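## Task

Scene 1: move every stationery item into the bin labelled B, apart from the sticky-note pad. All other objects stay on the table. No item may stick out past any bin's rim, and every bin must end resting flat on the table. The result must hold without the robot supporting it. At the end, open the gripper and pull it away.

## Robot and tools

Robot: one 7-joint arm with a two-finger parallel gripper. Joints from base outward, with ranges in rad: waist ±6.283, shoulder ±2.250, upper arm roll ±6.283, elbow ±2.580, forearm roll ±6.283, wrist pitch ±2.100, wrist roll ±6.283. Load limits are 48.6 N m for the first four joints and 30.6 N m for the last three. A held object's weight counts toward them. Reaching a limit through contact freezes the arm for 10 s and drops the rest of that call.

Frames. The scene frame has its origin on the table top under the arm base, with +z up and +y to the left when facing along +x. The base may be slightly tilted. Results report end_effector_position in metres and end_effector_quat_wxyz in this frame. The reported point sits midway between the closed pads. Closed fingertips reach about 22 mm past it, open ones about 9 mm. The reading is less accurate far from the base. The gripper's own axes: fingers point along +z, and the fingers open and close along y.

The row. Both motion tools use a row of 9 numbers, each in [-1, 1]: dx, dy, dz, rx, ry, rz, position, force_limit, speed. The first six are an offset, not a pose. They are expressed in the gripper's own axes and measured from the gripper pose at the start of the action, or from the latest reported pose for the first action of a call. A value of 1.0 equals 0.6 m of travel or 180 degrees. rx, ry, rz form a single rotation vector. position is an absolute finger setting: +1 is fully open (85 mm), about -0.8 is where the pads meet, and -1 closes until blocked. force_limit sets pad force: about 20 N at -1, 128 N at 0 and 235 N at +1 on a 40 mm object. Thin items may get less. speed sets finger closing rate: about 20 mm/s at -1, 85 at 0 and 150 at +1. Faster closing adds a few newtons.

execute_actions(actions): a list of up to 15 actions. Each action is a table of up to 15 rows, one row per 1/30 s step. A short table repeats its final row until the 15 steps are done, so each action lasts 0.5 s. Every row in an action is an offset from that action's start pose, not from the previous row. Each step is clipped to 70 mm and 16 degrees from the measured pose. After the action the arm goes no further than that clipped pose, so large motions need several actions. An empty list just returns state and images.

move(target, speed, blocking): drives the gripper along a straight path toward one row, whose offset is taken from the latest reported pose. speed is in m/s, from 0.002 to 0.5 (default 0.25), and turning is capped at twice that in rad/s. The path lasts 0.5 to 10 s. It ignores obstacles, the gripper may lag, stray or overshoot the speed, and faster contacts hit harder. The finger values are sent at the start. blocking=false returns after 0.5 s. Until a result shows the move ended, other moves and actions are refused, so call wait or stop. The result adds a move: line with the outcome (done, off_target, moving, held, fault) and the limits that acted. limits=paced means the pose was clipped. limits=held means a check blocked some steps, after which the arm may move fast.

wait(seconds): 0 to 10 s, holding the last command, and returning early if a running move finishes. stop(): brakes a running move. It needs room to brake, and the fingers keep moving. zoom_image(camera, region): region is [x0, y0, x1, y1] in pixels, at most 504x504, on cam_head_left, cam_head_right or cam_wrist (each 672x504). finished_scene(scene): ends scene 1 or 2 for good and reveals the next task.

Reading results. The state line gives the pose, and Hand target shows where the controller is heading. "pose unreachable" means the clearance check, which includes the base mount, altered or blocked the command. object_status: 0 moving, 1 blocked while opening, 2 blocked while closing (a grip), 3 at the requested setting or pads touching. A thin item may still be held at 3. Any new position value resets it to 0. The fingers only take a new force_limit or speed after the position changes by at least 0.01. To loosen a grip, open first. position_measured is in counts: 3 open, about 78 at 60 mm, 130 at 40 mm, 180 at 20 mm, 230 with the pads touching. touch_left (-y finger) and touch_right (+y finger) each print 28 cells as 7 groups of 4. The groups run from the fingertip toward the arm, and the cells in a group run along +x. An empty cell reads about 0 ±10 with noise. An even grip gives roughly 30 at 10 N, 140 at 50 N and 240 at 100 N. Joint torques include offsets and noise. MOTOR HOT appears from 60 °C. At 75 °C the arm sags with an OVER-TEMPERATURE FAULT, so don't hold loads longer than needed.

Cautions. The fingertips move about 13 mm away from the arm while closing, so leave that gap above surfaces. Objects can be tugged or pushed without warning. Avoid drops, slams, hard presses, and anything leaving the table. Check for a grip before lifting. The robot keeps working while you think, and time counts.

Each tool is called after "Emit:" by a JSON object that holds its "name" and its "arguments", one argument or row to a line.

## Session

Emit:
{"name": "execute_actions", "arguments": {
  "actions": []
}}

Scene clock: 0.00 s.
end_effector_position=(+0.5228, +0.1523, +0.3004) position_measured=3 object_status=3 touch_left=n/a touch_right=n/a end_effector_quat_wxyz=(-0.120, +0.705, -0.309, -0.627)
Joint positions: [-0.174  0.716 -0.456  1.088 -0.139  1.664  3.23 ]
Joint velocities: [-0.001  0.    -0.    -0.    -0.     0.     0.001]
Joint torques (N m, as the joint torque sensors report them, + toward a larger angle): no reading
Hand target: +0.523, +0.152, +0.300; -0.120, +0.705, -0.309, -0.627

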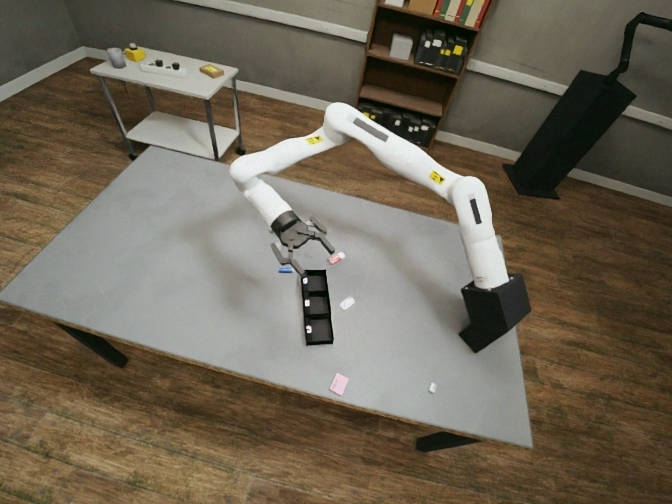

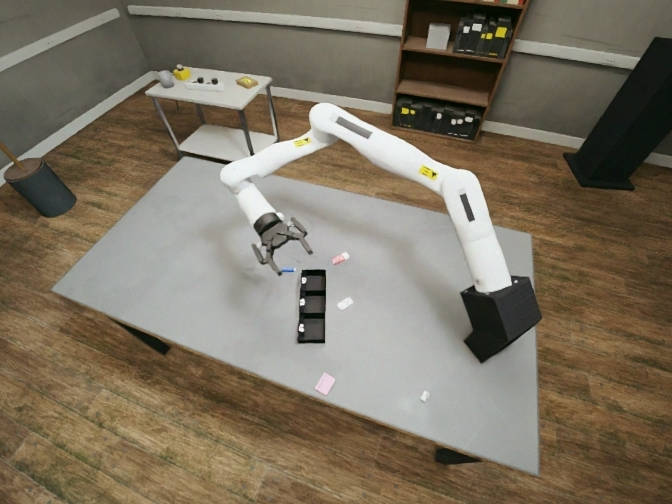

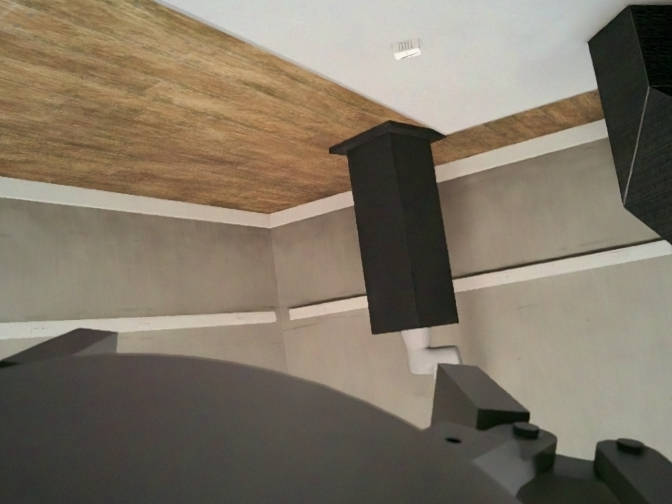

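Emit:
{"name": "zoom_image", "arguments": {
  "camera": "cam_head_left",
  "region": [260, 230, 460, 410]
}}

Emit:
{"name": "zoom_image", "arguments": {
  "camera": "cam_head_right",
  "region": [240, 230, 440, 410]
}}

Region (260, 230, 460, 410) of cam_head_left's 672x504 image, scaled by 2.520, with more detail than that image has; it fills the top 454 rows of this view, and the rest is white.

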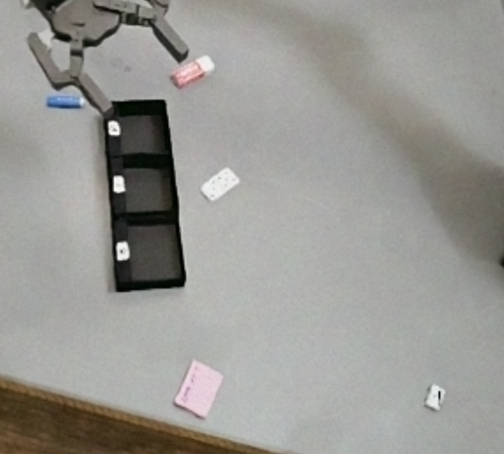

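Region (240, 230, 440, 410) of cam_head_right's 672x504 image, scaled by 2.520, with more detail than that image has; it fills the top 454 rows of this view, and the rest is white.

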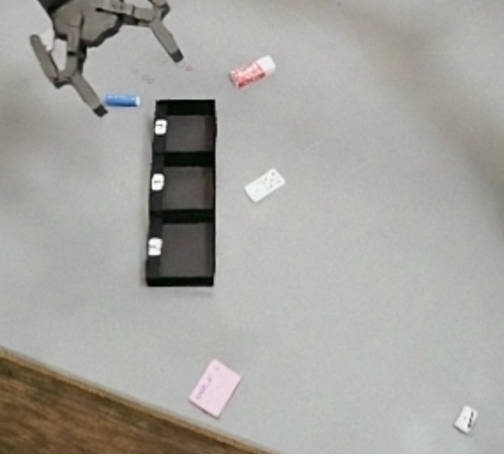

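Emit:
{"name": "move", "arguments": {
  "target": [-0.209,-0.020,0.159,-0.085,0.444,-0.2186,1,0,0],
  "speed": 0.35
}}

Scene clock: 42.73 s.
end_effector_position=(+0.4515, +0.2509, +0.4013) position_measured=3 object_status=3 touch_left=((3 5 -2 -3) (8 -13 -4 -4) (0 3 3 0) (6 -8 2 18) (6 -4 1 -1) (5 -11 18 11) (4 -4 -6 -3)) touch_right=((5 -2 8 0) (-3 3 -9 2) (5 8 -11 -6) (18 -3 -3 -1) (3 5 3 -6) (-6 4 4 -8) (17 -14 4 -8)) end_effector_quat_wxyz=(+0.000, +1.000, +0.000, +0.000)
Joint positions: [-1.209  0.789 -0.336  1.288  0.878  1.771  3.044]
Joint velocities: [-0.008  0.004 -0.008 -0.     0.002  0.002 -0.003]
Joint torques (N m, as the joint torque sensors report them, + toward a larger angle): [-14.77 -10.71  -6.71  -5.67  -0.03  -0.1    0.51]
Hand target: +0.451, +0.251, +0.402; +0.000, +1.000, +0.001, +0.001
Off the commanded pose: 0.002 m, 0 deg.
move: done

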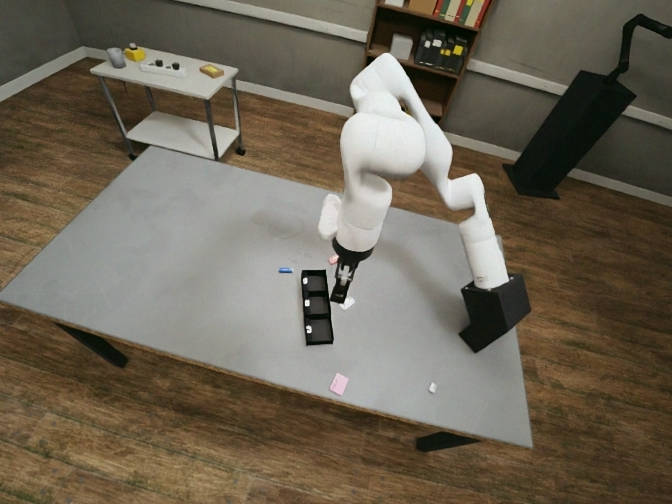

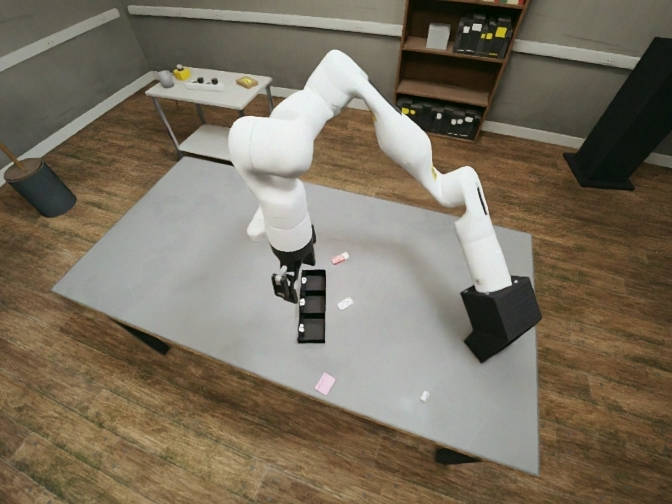

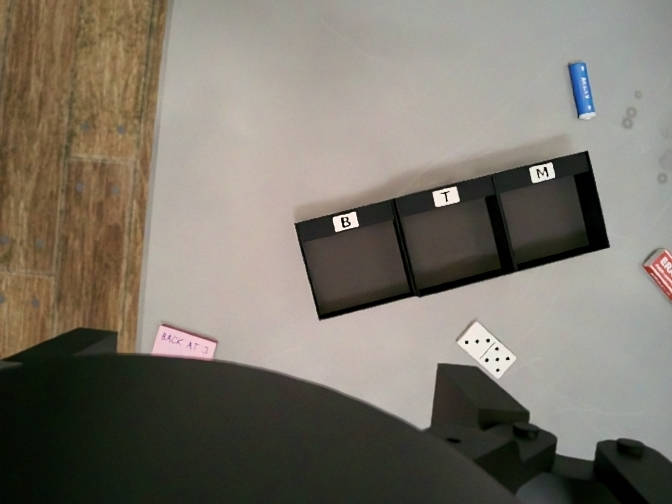

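Emit:
{"name": "move", "arguments": {
  "target": [-0.4,-0.25,0,0,0,0,1,0,0],
  "speed": 0.3
}}

Scene clock: 53.20 s.
end_effector_position=(+0.2122, +0.4015, +0.4020) position_measured=3 object_status=3 touch_left=((8 -6 -6 -4) (-10 -3 -10 1) (-7 0 -5 -2) (-2 -1 2 6) (2 -6 -5 10) (4 -18 12 5) (5 10 -4 -3)) touch_right=((20 7 1 5) (-8 4 12 -4) (-16 -4 7 -4) (4 -8 -9 -4) (-11 -2 -11 -4) (-5 1 19 -1) (3 -9 -4 2)) end_effector_quat_wxyz=(-0.001, +1.000, -0.000, +0.000)
Joint positions: [-1.514  1.253 -0.359  1.03   0.806  1.743  2.706]
Joint velocities: [-0.005  0.011  0.    -0.004  0.     0.     0.   ]
Joint torques (N m, as the joint torque sensors report them, + toward a larger angle): [-14.58 -16.48  -5.46  -6.58  -0.02  -0.21   0.32]
Hand target: +0.212, +0.402, +0.402; -0.000, +1.000, +0.000, +0.000
Off the commanded pose: 0.002 m, 0 deg.
move: done

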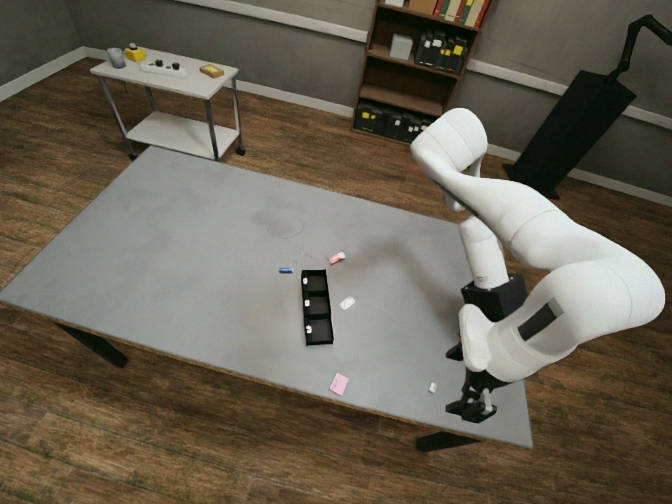

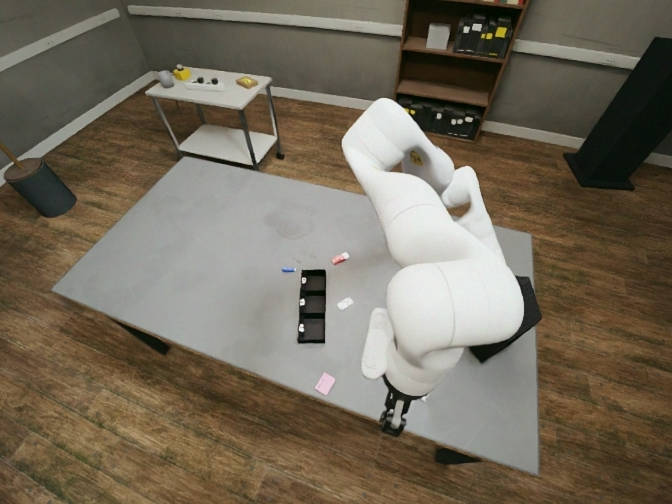

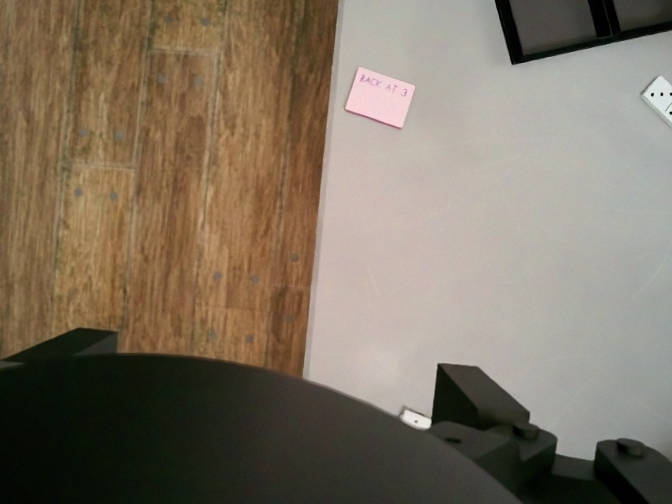

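Emit:
{"name": "move", "arguments": {
  "target": [-0.2,0,0.25,0,0,0,1,0,0],
  "speed": 0.3
}}

Scene clock: 67.17 s.
end_effector_position=(+0.0917, +0.4019, +0.2524) position_measured=3 object_status=3 touch_left=((9 0 0 0) (-1 -6 -4 -5) (3 7 6 6) (6 -3 1 7) (-8 -1 -1 7) (-2 -22 21 2) (12 -3 -4 5)) touch_right=((14 -3 7 -6) (1 -7 5 -1) (0 5 -5 -6) (9 -5 -13 4) (1 -4 -2 -2) (-15 1 19 5) (8 5 -19 -9)) end_effector_quat_wxyz=(-0.001, +1.000, +0.000, -0.000)
Joint positions: [-1.51   1.442 -0.344  1.322  0.865  1.395  2.389]
Joint velocities: [-0.001  0.005 -0.     0.     0.    -0.001  0.002]
Joint torques (N m, as the joint torque sensors report them, + toward a larger angle): [-12.89 -17.69  -6.63  -5.84  -0.04  -0.14   0.4 ]
Hand target: +0.092, +0.402, +0.252; -0.001, +1.000, +0.001, -0.000
Off the commanded pose: 0.001 m, 0 deg.
move: done

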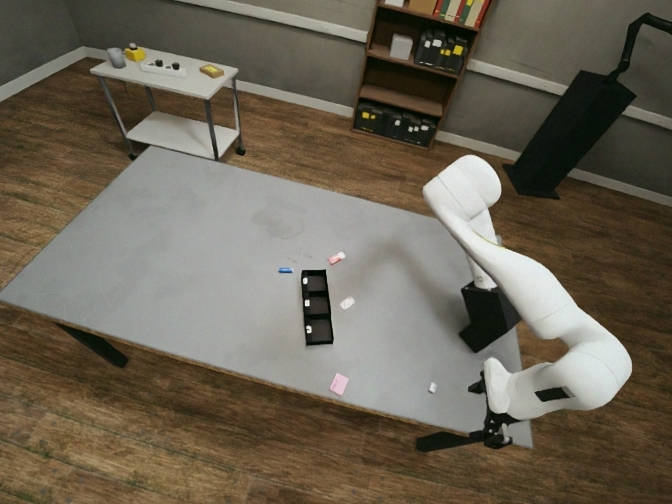

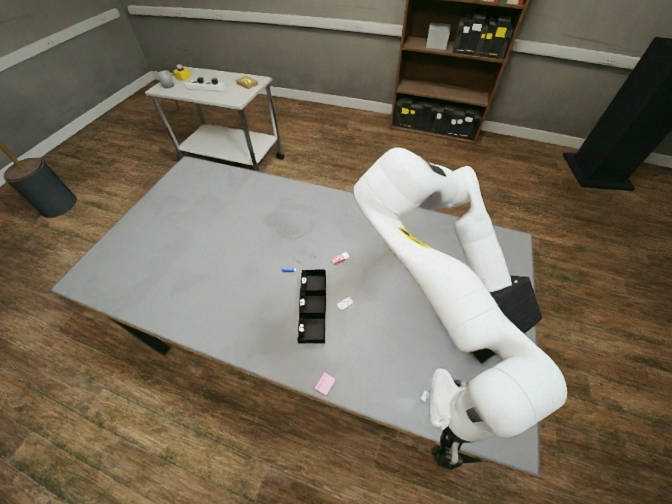

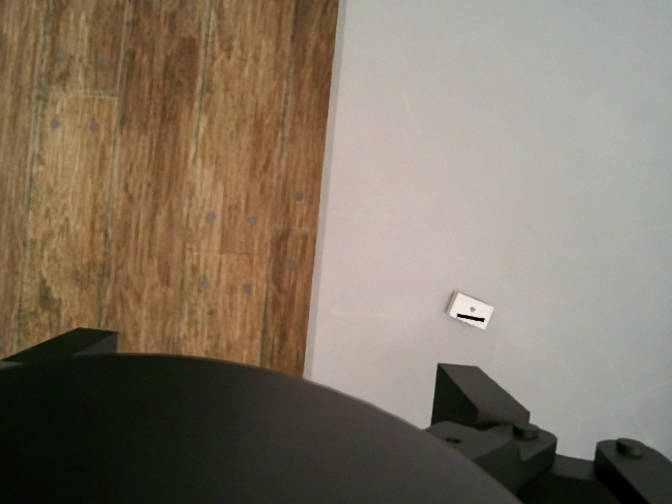

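Emit:
{"name": "move", "arguments": {
  "target": [0.029,0.153,0.22,0,0,0.094,1,0,0],
  "speed": 0.25
}}

Scene clock: 104.40 s.
end_effector_position=(+0.1080, +0.3098, +0.1204) position_measured=3 object_status=3 touch_left=((7 9 5 -2) (-3 -3 0 3) (1 -8 -9 5) (10 3 -1 7) (2 -5 6 3) (3 -2 19 4) (3 4 -4 -4)) touch_right=((19 -1 4 -12) (3 -2 7 0) (-15 3 -15 -11) (9 -7 -5 9) (-14 -2 0 0) (-3 -6 6 12) (3 -8 6 12)) end_effector_quat_wxyz=(-0.001, +0.989, -0.146, -0.001)
Joint positions: [-1.432  1.424 -0.182  1.796  1.036  0.995  1.826]
Joint velocities: [-0.002 -0.002 -0.002  0.003  0.001  0.     0.   ]
Joint torques (N m, as the joint torque sensors report them, + toward a larger angle): [-11.79 -14.76  -6.42  -3.97  -0.05  -0.11   0.2 ]
Hand target: +0.108, +0.310, +0.120; -0.001, +0.989, -0.146, -0.001
Off the commanded pose: 0.001 m, 0 deg.
move: done

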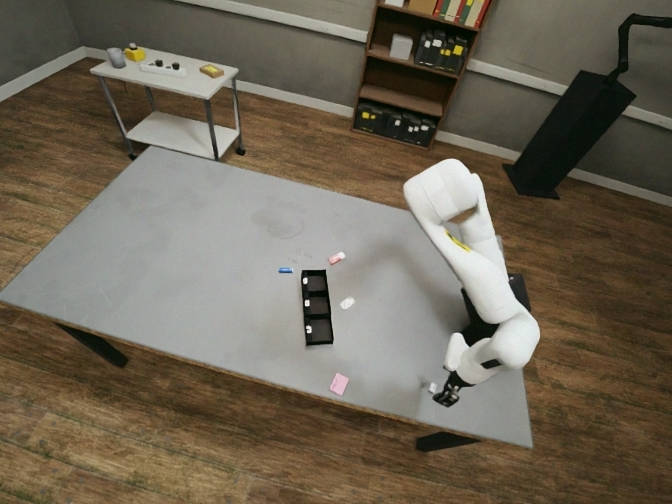

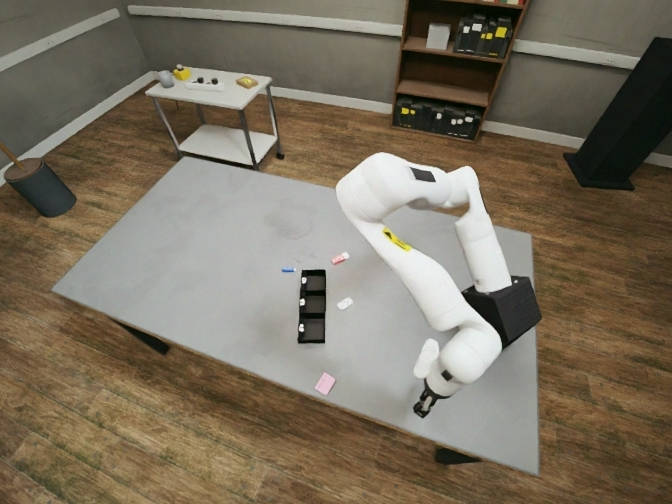

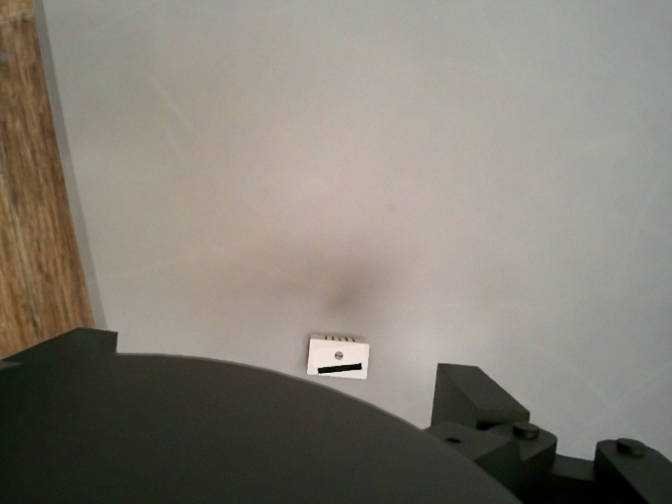

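Emit:
{"name": "move", "arguments": {
  "target": [-0.016,0.028,0.083,0,0,0,1,0,0],
  "speed": 0.1
}}

Scene clock: 127.27 s.
end_effector_position=(+0.0938, +0.2966, +0.0708) position_measured=3 object_status=3 touch_left=((1 -4 0 0) (3 9 3 5) (-14 7 -10 -11) (5 -8 -4 17) (9 4 1 11) (-2 -3 12 -4) (0 -5 -7 1)) touch_right=((14 2 3 9) (23 1 5 -4) (4 -9 0 -6) (-4 3 -6 -3) (5 5 9 -17) (-3 3 7 0) (-4 -8 -5 4)) end_effector_quat_wxyz=(-0.001, +0.989, -0.146, -0.001)
Joint positions: [-1.426  1.511 -0.125  1.844  1.136  0.888  1.709]
Joint velocities: [-0.001  0.004 -0.001  0.     0.    -0.    -0.002]
Joint torques (N m, as the joint torque sensors report them, + toward a larger angle): [-11.37 -14.65  -6.16  -2.85  -0.07  -0.15   0.36]
Hand target: +0.094, +0.296, +0.071; -0.001, +0.989, -0.146, -0.001
Off the commanded pose: 0.000 m, 0 deg.
move: done

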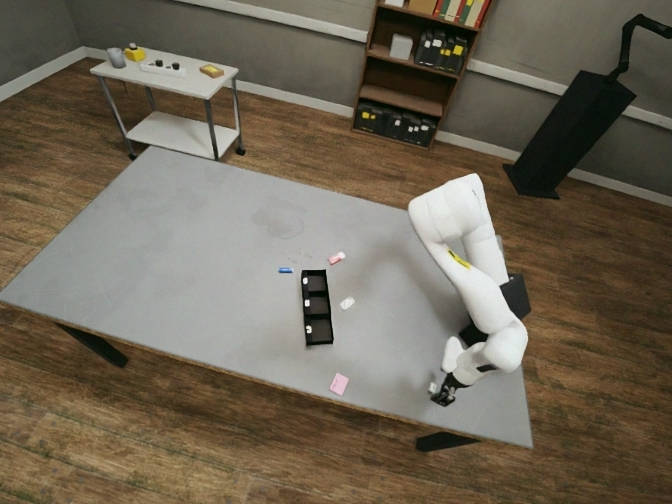

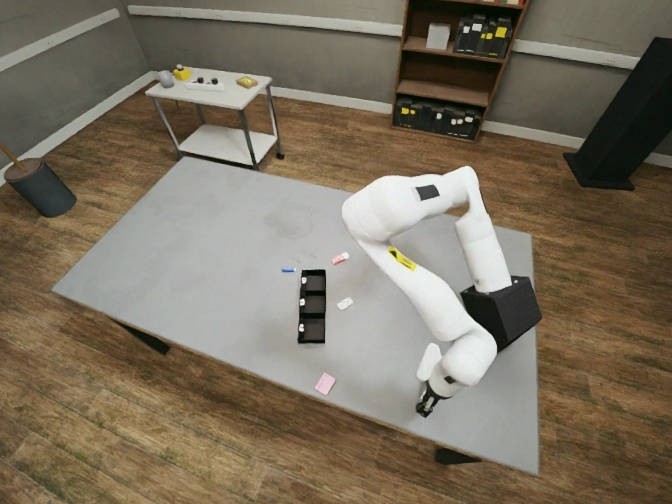

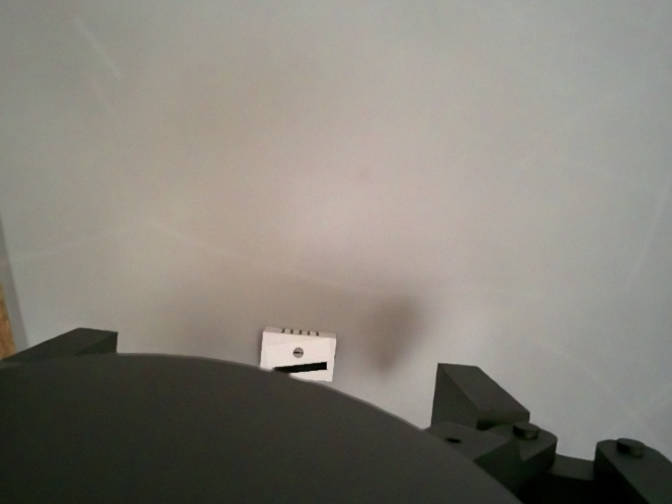

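Emit:
{"name": "move", "arguments": {
  "target": [0,0.003,0.05,0,0,0,1,0,0],
  "speed": 0.08
}}

Scene clock: 136.70 s.
end_effector_position=(+0.0932, +0.2949, +0.0409) position_measured=3 object_status=3 touch_left=((2 5 9 -2) (-5 -16 -9 2) (2 0 -5 -9) (5 -1 9 15) (0 -4 3 3) (0 6 6 2) (-1 -1 -5 1)) touch_right=((1 6 8 1) (8 -3 -3 0) (2 1 -9 -23) (7 0 3 -7) (1 -3 -3 8) (2 -9 -3 4) (-3 1 0 5)) end_effector_quat_wxyz=(-0.001, +0.989, -0.146, -0.002)
Joint positions: [-1.408  1.562 -0.085  1.845  1.198  0.837  1.667]
Joint velocities: [ 0.001  0.003  0.    -0.001 -0.001 -0.     0.001]
Joint torques (N m, as the joint torque sensors report them, + toward a larger angle): [-11.47 -14.98  -5.78  -2.64   0.07  -0.2    0.43]
Hand target: +0.093, +0.295, +0.041; -0.001, +0.989, -0.146, -0.002
Off the commanded pose: 0.000 m, 0 deg.
move: done

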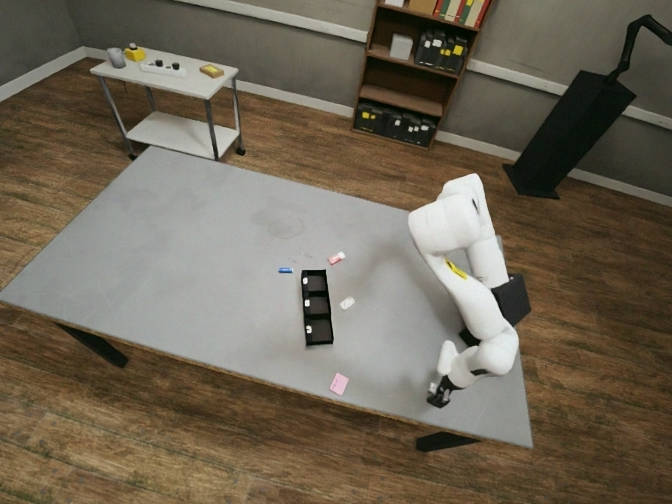

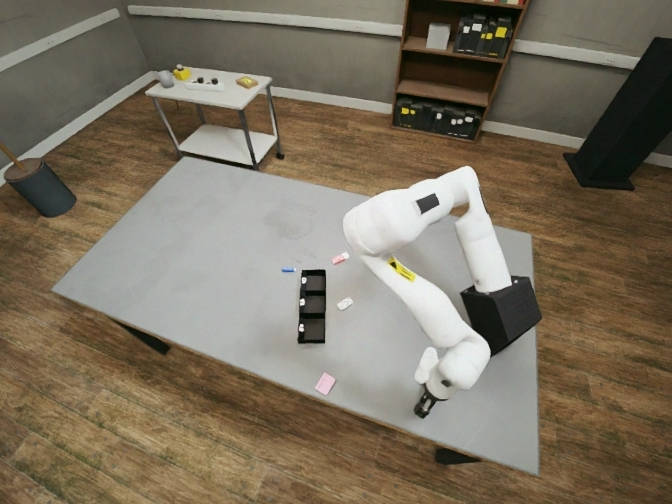

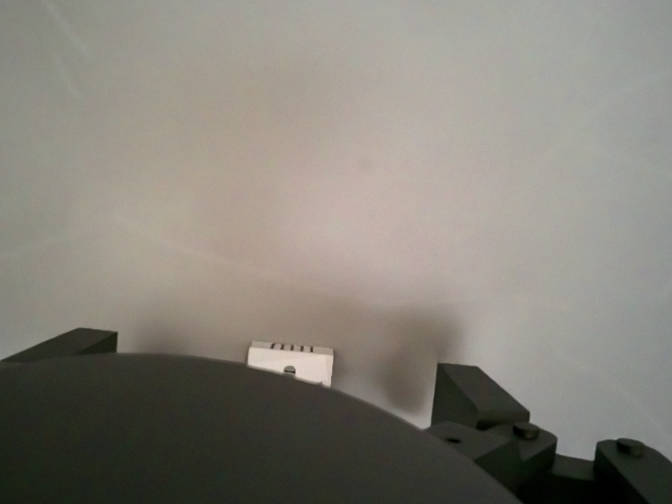

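Emit:
{"name": "move", "arguments": {
  "target": [0,0.005,0.025,0,0,0,1,0,0],
  "speed": 0.05
}}

Emit:
{"name": "execute_actions", "arguments": {
  "actions": [
    [[0,0,0,0,0,0,-1,-0.7,0]],
    [[0,0,0,0,0,0,-1,-0.7,0]]
  ]
}}

Scene clock: 155.33 s.
end_effector_position=(+0.0923, +0.2921, +0.0260) position_measured=3 object_status=3 touch_left=((8 -6 4 -2) (0 -10 -14 11) (4 5 -2 3) (12 0 -1 15) (-2 -5 4 7) (3 -4 7 -1) (-14 6 -11 -3)) touch_right=((18 -5 10 7) (0 -7 -10 4) (-1 5 -8 -5) (6 4 10 -5) (-5 -11 4 10) (-5 -8 8 15) (1 -14 -9 -7)) end_effector_quat_wxyz=(-0.001, +0.989, -0.146, -0.002)
Joint positions: [-1.401  1.587 -0.064  1.85   1.232  0.81   1.637]
Joint velocities: [-0.001  0.002  0.001  0.     0.002 -0.001  0.001]
Joint torques (N m, as the joint torque sensors report them, + toward a larger angle): [-11.37 -15.19  -5.71  -2.23   0.    -0.17   0.4 ]
Hand target: +0.092, +0.292, +0.026; -0.001, +0.989, -0.146, -0.002
Off the commanded pose: 0.000 m, 0 deg.
move: done

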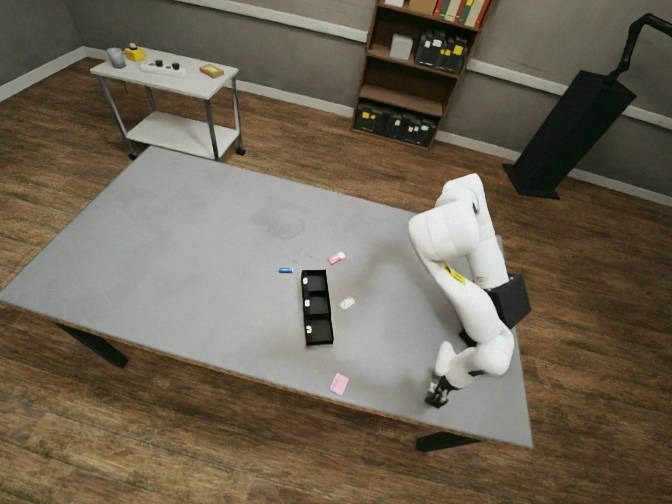

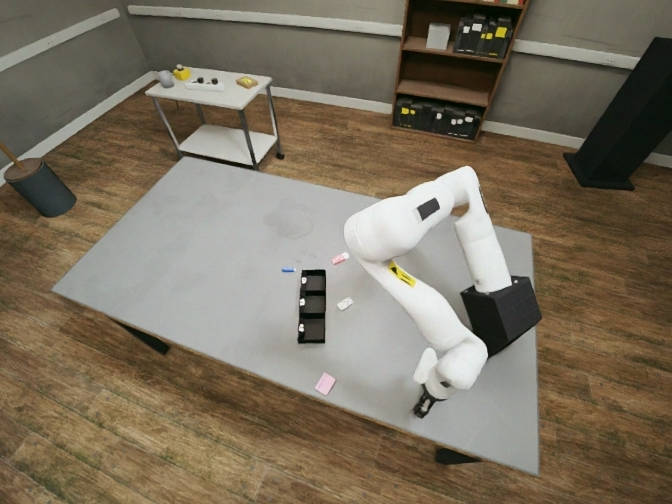

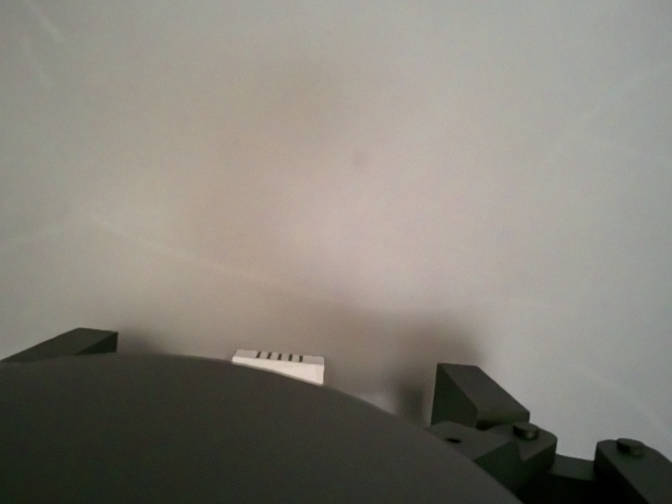

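Scene clock: 156.33 s.
end_effector_position=(+0.0922, +0.2921, +0.0262) position_measured=173 object_status=0 touch_left=((119 474 943 642) (6 118 147 71) (-3 10 0 -11) (13 -16 14 18) (0 5 14 -2) (-1 -7 22 13) (-6 3 4 -2)) touch_right=((100 753 651 513) (15 113 150 103) (0 -1 2 -6) (17 12 0 0) (-1 -12 7 -6) (6 1 -1 -5) (12 -1 -2 12)) end_effector_quat_wxyz=(-0.001, +0.989, -0.146, -0.002)
Joint positions: [-1.401  1.587 -0.064  1.85   1.232  0.81   1.637]
Joint velocities: [-0.     0.     0.001  0.    -0.001 -0.001 -0.003]
Joint torques (N m, as the joint torque sensors report them, + toward a larger angle): [-11.22 -14.86  -5.54  -2.32   0.    -0.15   0.36]
Hand target: +0.092, +0.292, +0.026; -0.001, +0.989, -0.146, -0.002
Off the commanded pose: 0.000 m, 0 deg.

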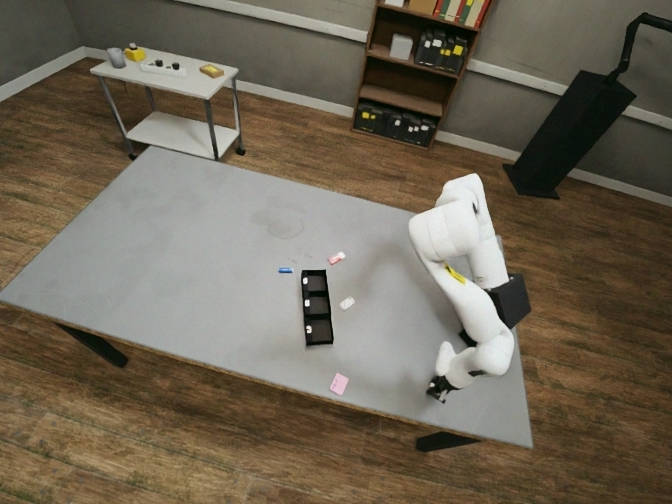

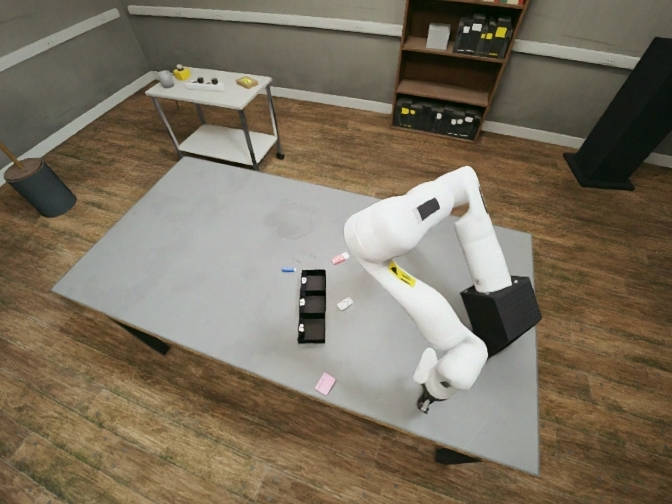

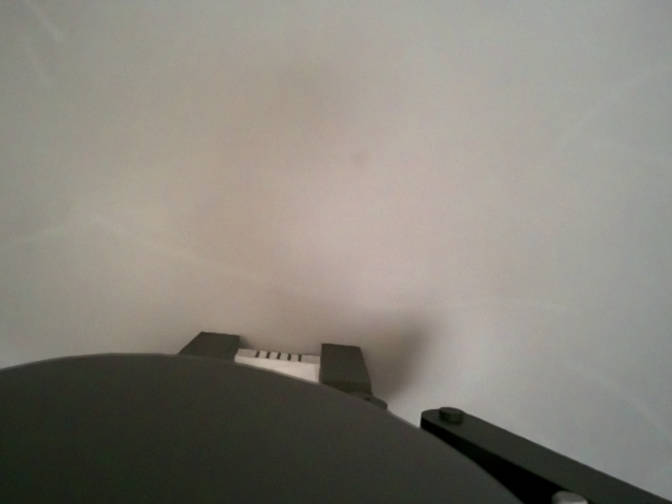

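Emit:
{"name": "move", "arguments": {
  "target": [0,0,-0.1,0,0,0,-1,-0.7,0],
  "speed": 0.15
}}

Scene clock: 176.97 s.
end_effector_position=(+0.0924, +0.2920, +0.0859) position_measured=173 object_status=2 touch_left=((114 483 949 638) (15 123 146 76) (-7 12 -6 -7) (12 -11 7 3) (-7 -2 6 8) (-2 -15 5 -1) (-8 -2 -12 -5)) touch_right=((102 767 645 505) (15 104 146 72) (5 0 -17 -4) (1 0 -7 -11) (-2 -10 -7 -3) (7 -6 7 1) (3 -7 7 -7)) end_effector_quat_wxyz=(-0.001, +0.989, -0.146, -0.002)
Joint positions: [-1.442  1.484 -0.144  1.859  1.11   0.905  1.713]
Joint velocities: [-0.001 -0.007  0.001  0.     0.002  0.    -0.002]
Joint torques (N m, as the joint torque sensors report them, + toward a larger angle): [-11.38 -15.38  -6.05  -3.22   0.04   0.     0.33]
Hand target: +0.093, +0.292, +0.086; -0.001, +0.989, -0.146, -0.002
Off the commanded pose: 0.000 m, 0 deg.
move: done

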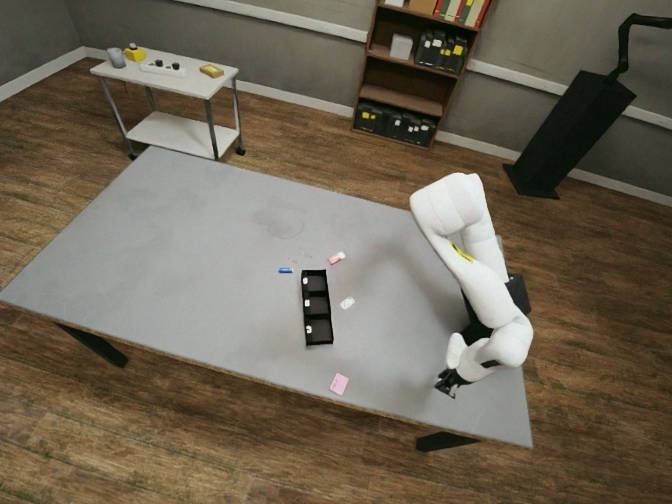

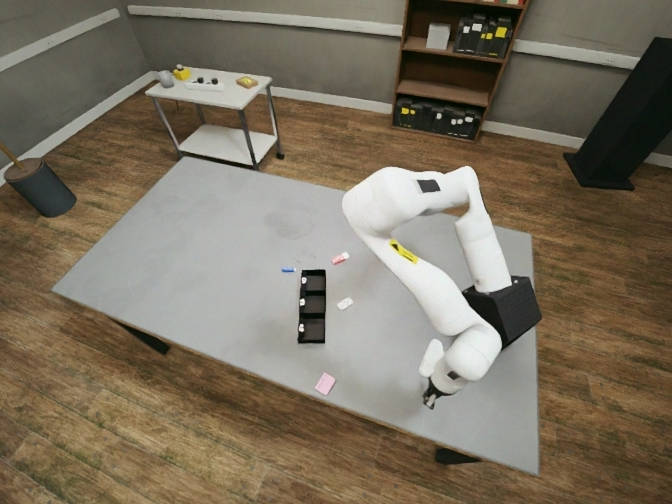

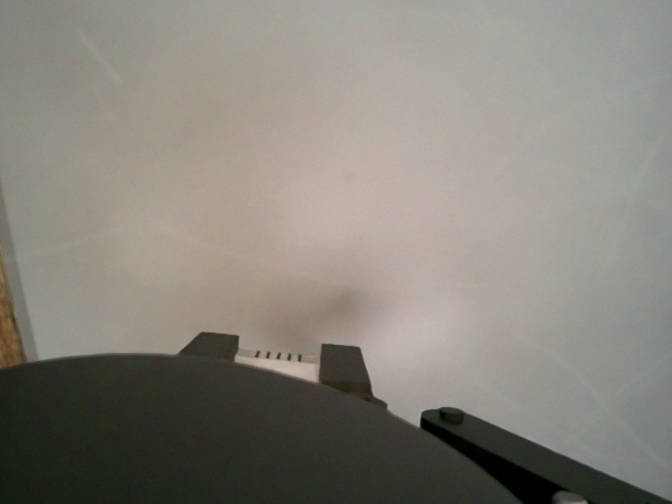

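Emit:
{"name": "move", "arguments": {
  "target": [0.585,0.010,-0.123,0,0,-0.2,-1,-0.7,0],
  "speed": 0.3
}}

Scene clock: 182.67 s.
end_effector_position=(+0.4264, +0.1831, +0.1588) position_measured=173 object_status=2 touch_left=((116 486 948 647) (6 127 141 75) (-15 2 -3 -6) (6 -3 1 11) (-1 3 -2 4) (7 -11 11 1) (0 7 -10 1)) touch_right=((105 753 646 505) (3 122 139 102) (-8 13 -4 -3) (2 -2 -6 -5) (-2 -11 9 3) (-3 12 7 10) (11 9 -13 10)) end_effector_quat_wxyz=(-0.001, +0.986, +0.167, -0.000)
Joint positions: [-0.987  0.765 -0.106  1.912  1.075  1.132  3.139]
Joint velocities: [ 0.006 -0.006  0.007 -0.    -0.003 -0.002  0.001]
Joint torques (N m, as the joint torque sensors report them, + toward a larger angle): [-14.05 -10.84  -6.79  -3.79  -0.19  -0.36   0.37]
Hand target: +0.427, +0.183, +0.159; -0.001, +0.986, +0.166, -0.001
Off the commanded pose: 0.002 m, 0 deg.
move: done

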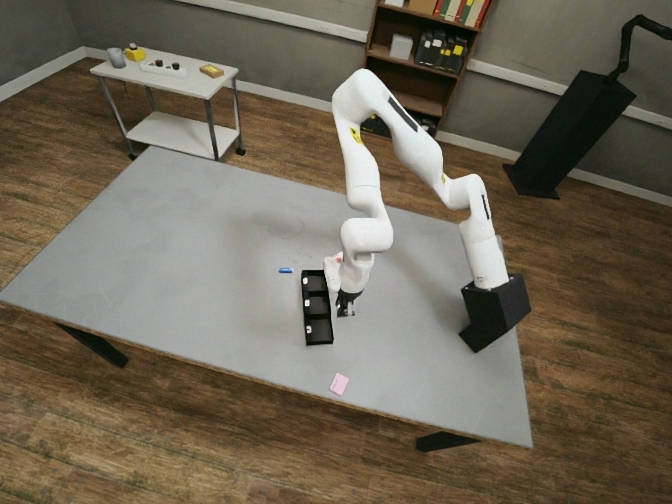

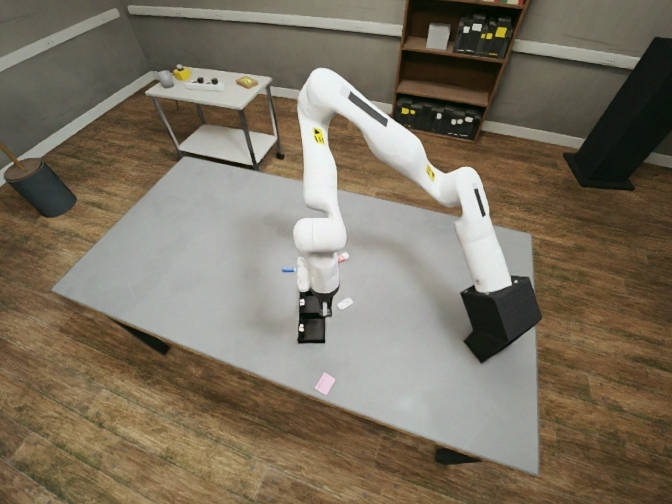

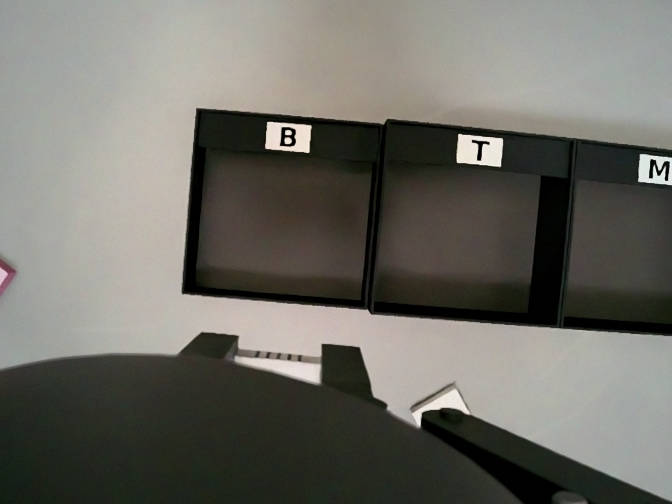

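Emit:
{"name": "move", "arguments": {
  "target": [0.0767,-0.0538,0.098,0,0,-0.5,-1,-0.7,0],
  "speed": 0.4
}}

Scene clock: 244.67 s.
end_effector_position=(+0.4593, +0.2286, +0.1000) position_measured=173 object_status=2 touch_left=((107 487 939 634) (5 116 146 71) (-4 -5 3 7) (10 -6 -2 10) (-1 3 -3 13) (5 -7 10 2) (12 2 2 2)) touch_right=((99 759 647 517) (12 100 129 92) (-2 1 -16 -1) (4 0 0 0) (-7 11 11 -2) (3 7 2 -5) (10 4 -14 -6)) end_effector_quat_wxyz=(-0.001, +0.579, +0.815, +0.000)
Joint positions: [-0.793  0.924 -0.24   1.732  1.227  1.195  4.737]
Joint velocities: [ 0.002  0.003  0.002 -0.    -0.    -0.    -0.001]
Joint torques (N m, as the joint torque sensors report them, + toward a larger angle): [-16.01 -12.75  -7.47  -2.75   0.07  -0.08   0.37]
Hand target: +0.459, +0.229, +0.100; -0.001, +0.579, +0.815, +0.000
Off the commanded pose: 0.000 m, 0 deg.
move: done

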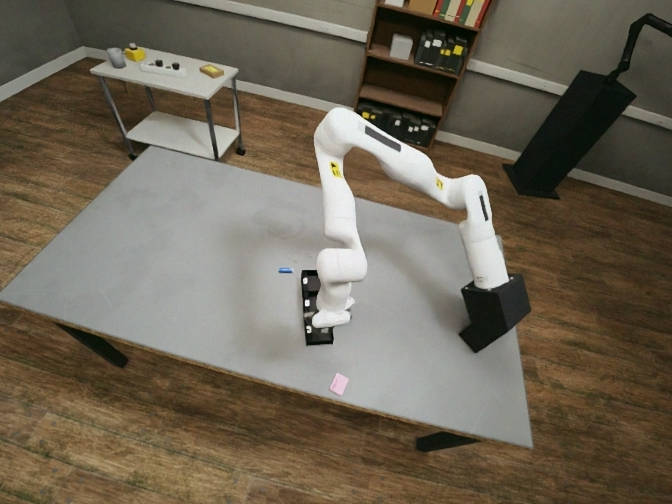

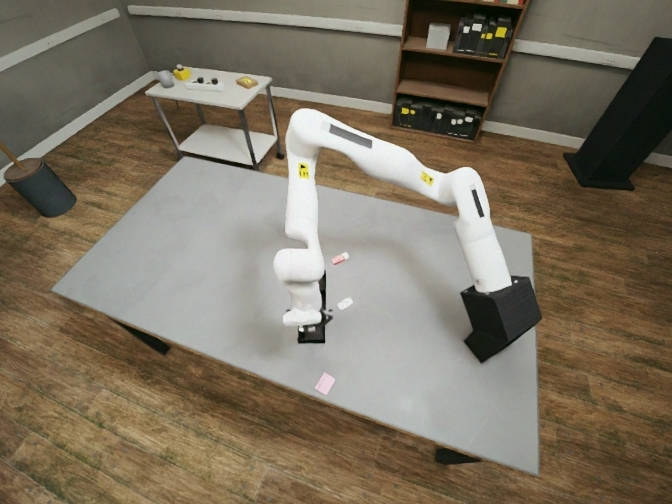

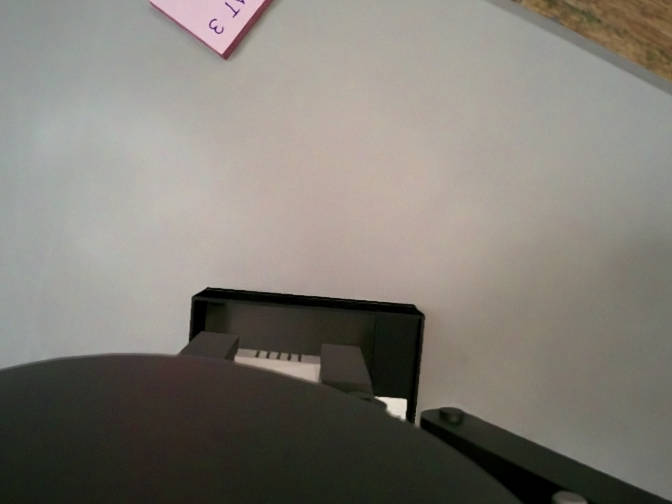

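Emit:
{"name": "move", "arguments": {
  "target": [0.003,0,0.08,0,0,0,-1,-0.7,0],
  "speed": 0.08
}}

Scene clock: 256.70 s.
end_effector_position=(+0.4586, +0.2304, +0.0522) position_measured=173 object_status=2 touch_left=((116 483 943 633) (10 106 141 83) (-10 6 4 -5) (0 -10 3 6) (8 -9 3 5) (4 -24 14 3) (-14 -4 -6 5)) touch_right=((104 749 641 520) (15 117 133 88) (-5 3 7 -3) (-4 0 -4 -4) (-14 -8 14 -6) (3 7 3 -2) (13 -2 0 -7)) end_effector_quat_wxyz=(-0.001, +0.579, +0.815, +0.001)
Joint positions: [-0.741  0.987 -0.203  1.728  1.305  1.125  4.706]
Joint velocities: [ 0.001  0.004  0.    -0.001 -0.001 -0.     0.002]
Joint torques (N m, as the joint torque sensors report them, + toward a larger angle): [-16.1  -12.95  -7.45  -2.22   0.01  -0.25   0.4 ]
Hand target: +0.459, +0.230, +0.052; -0.001, +0.579, +0.815, +0.000
Off the commanded pose: 0.000 m, 0 deg.
move: done

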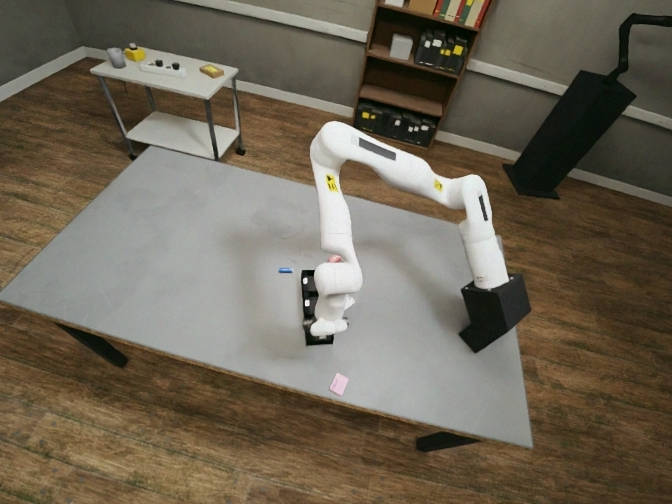

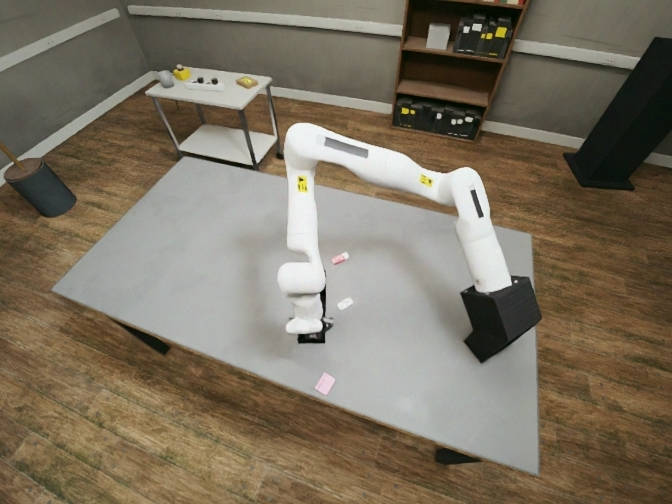

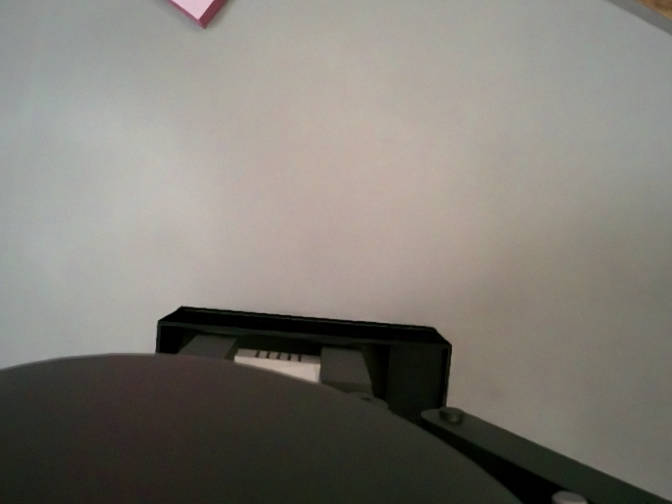

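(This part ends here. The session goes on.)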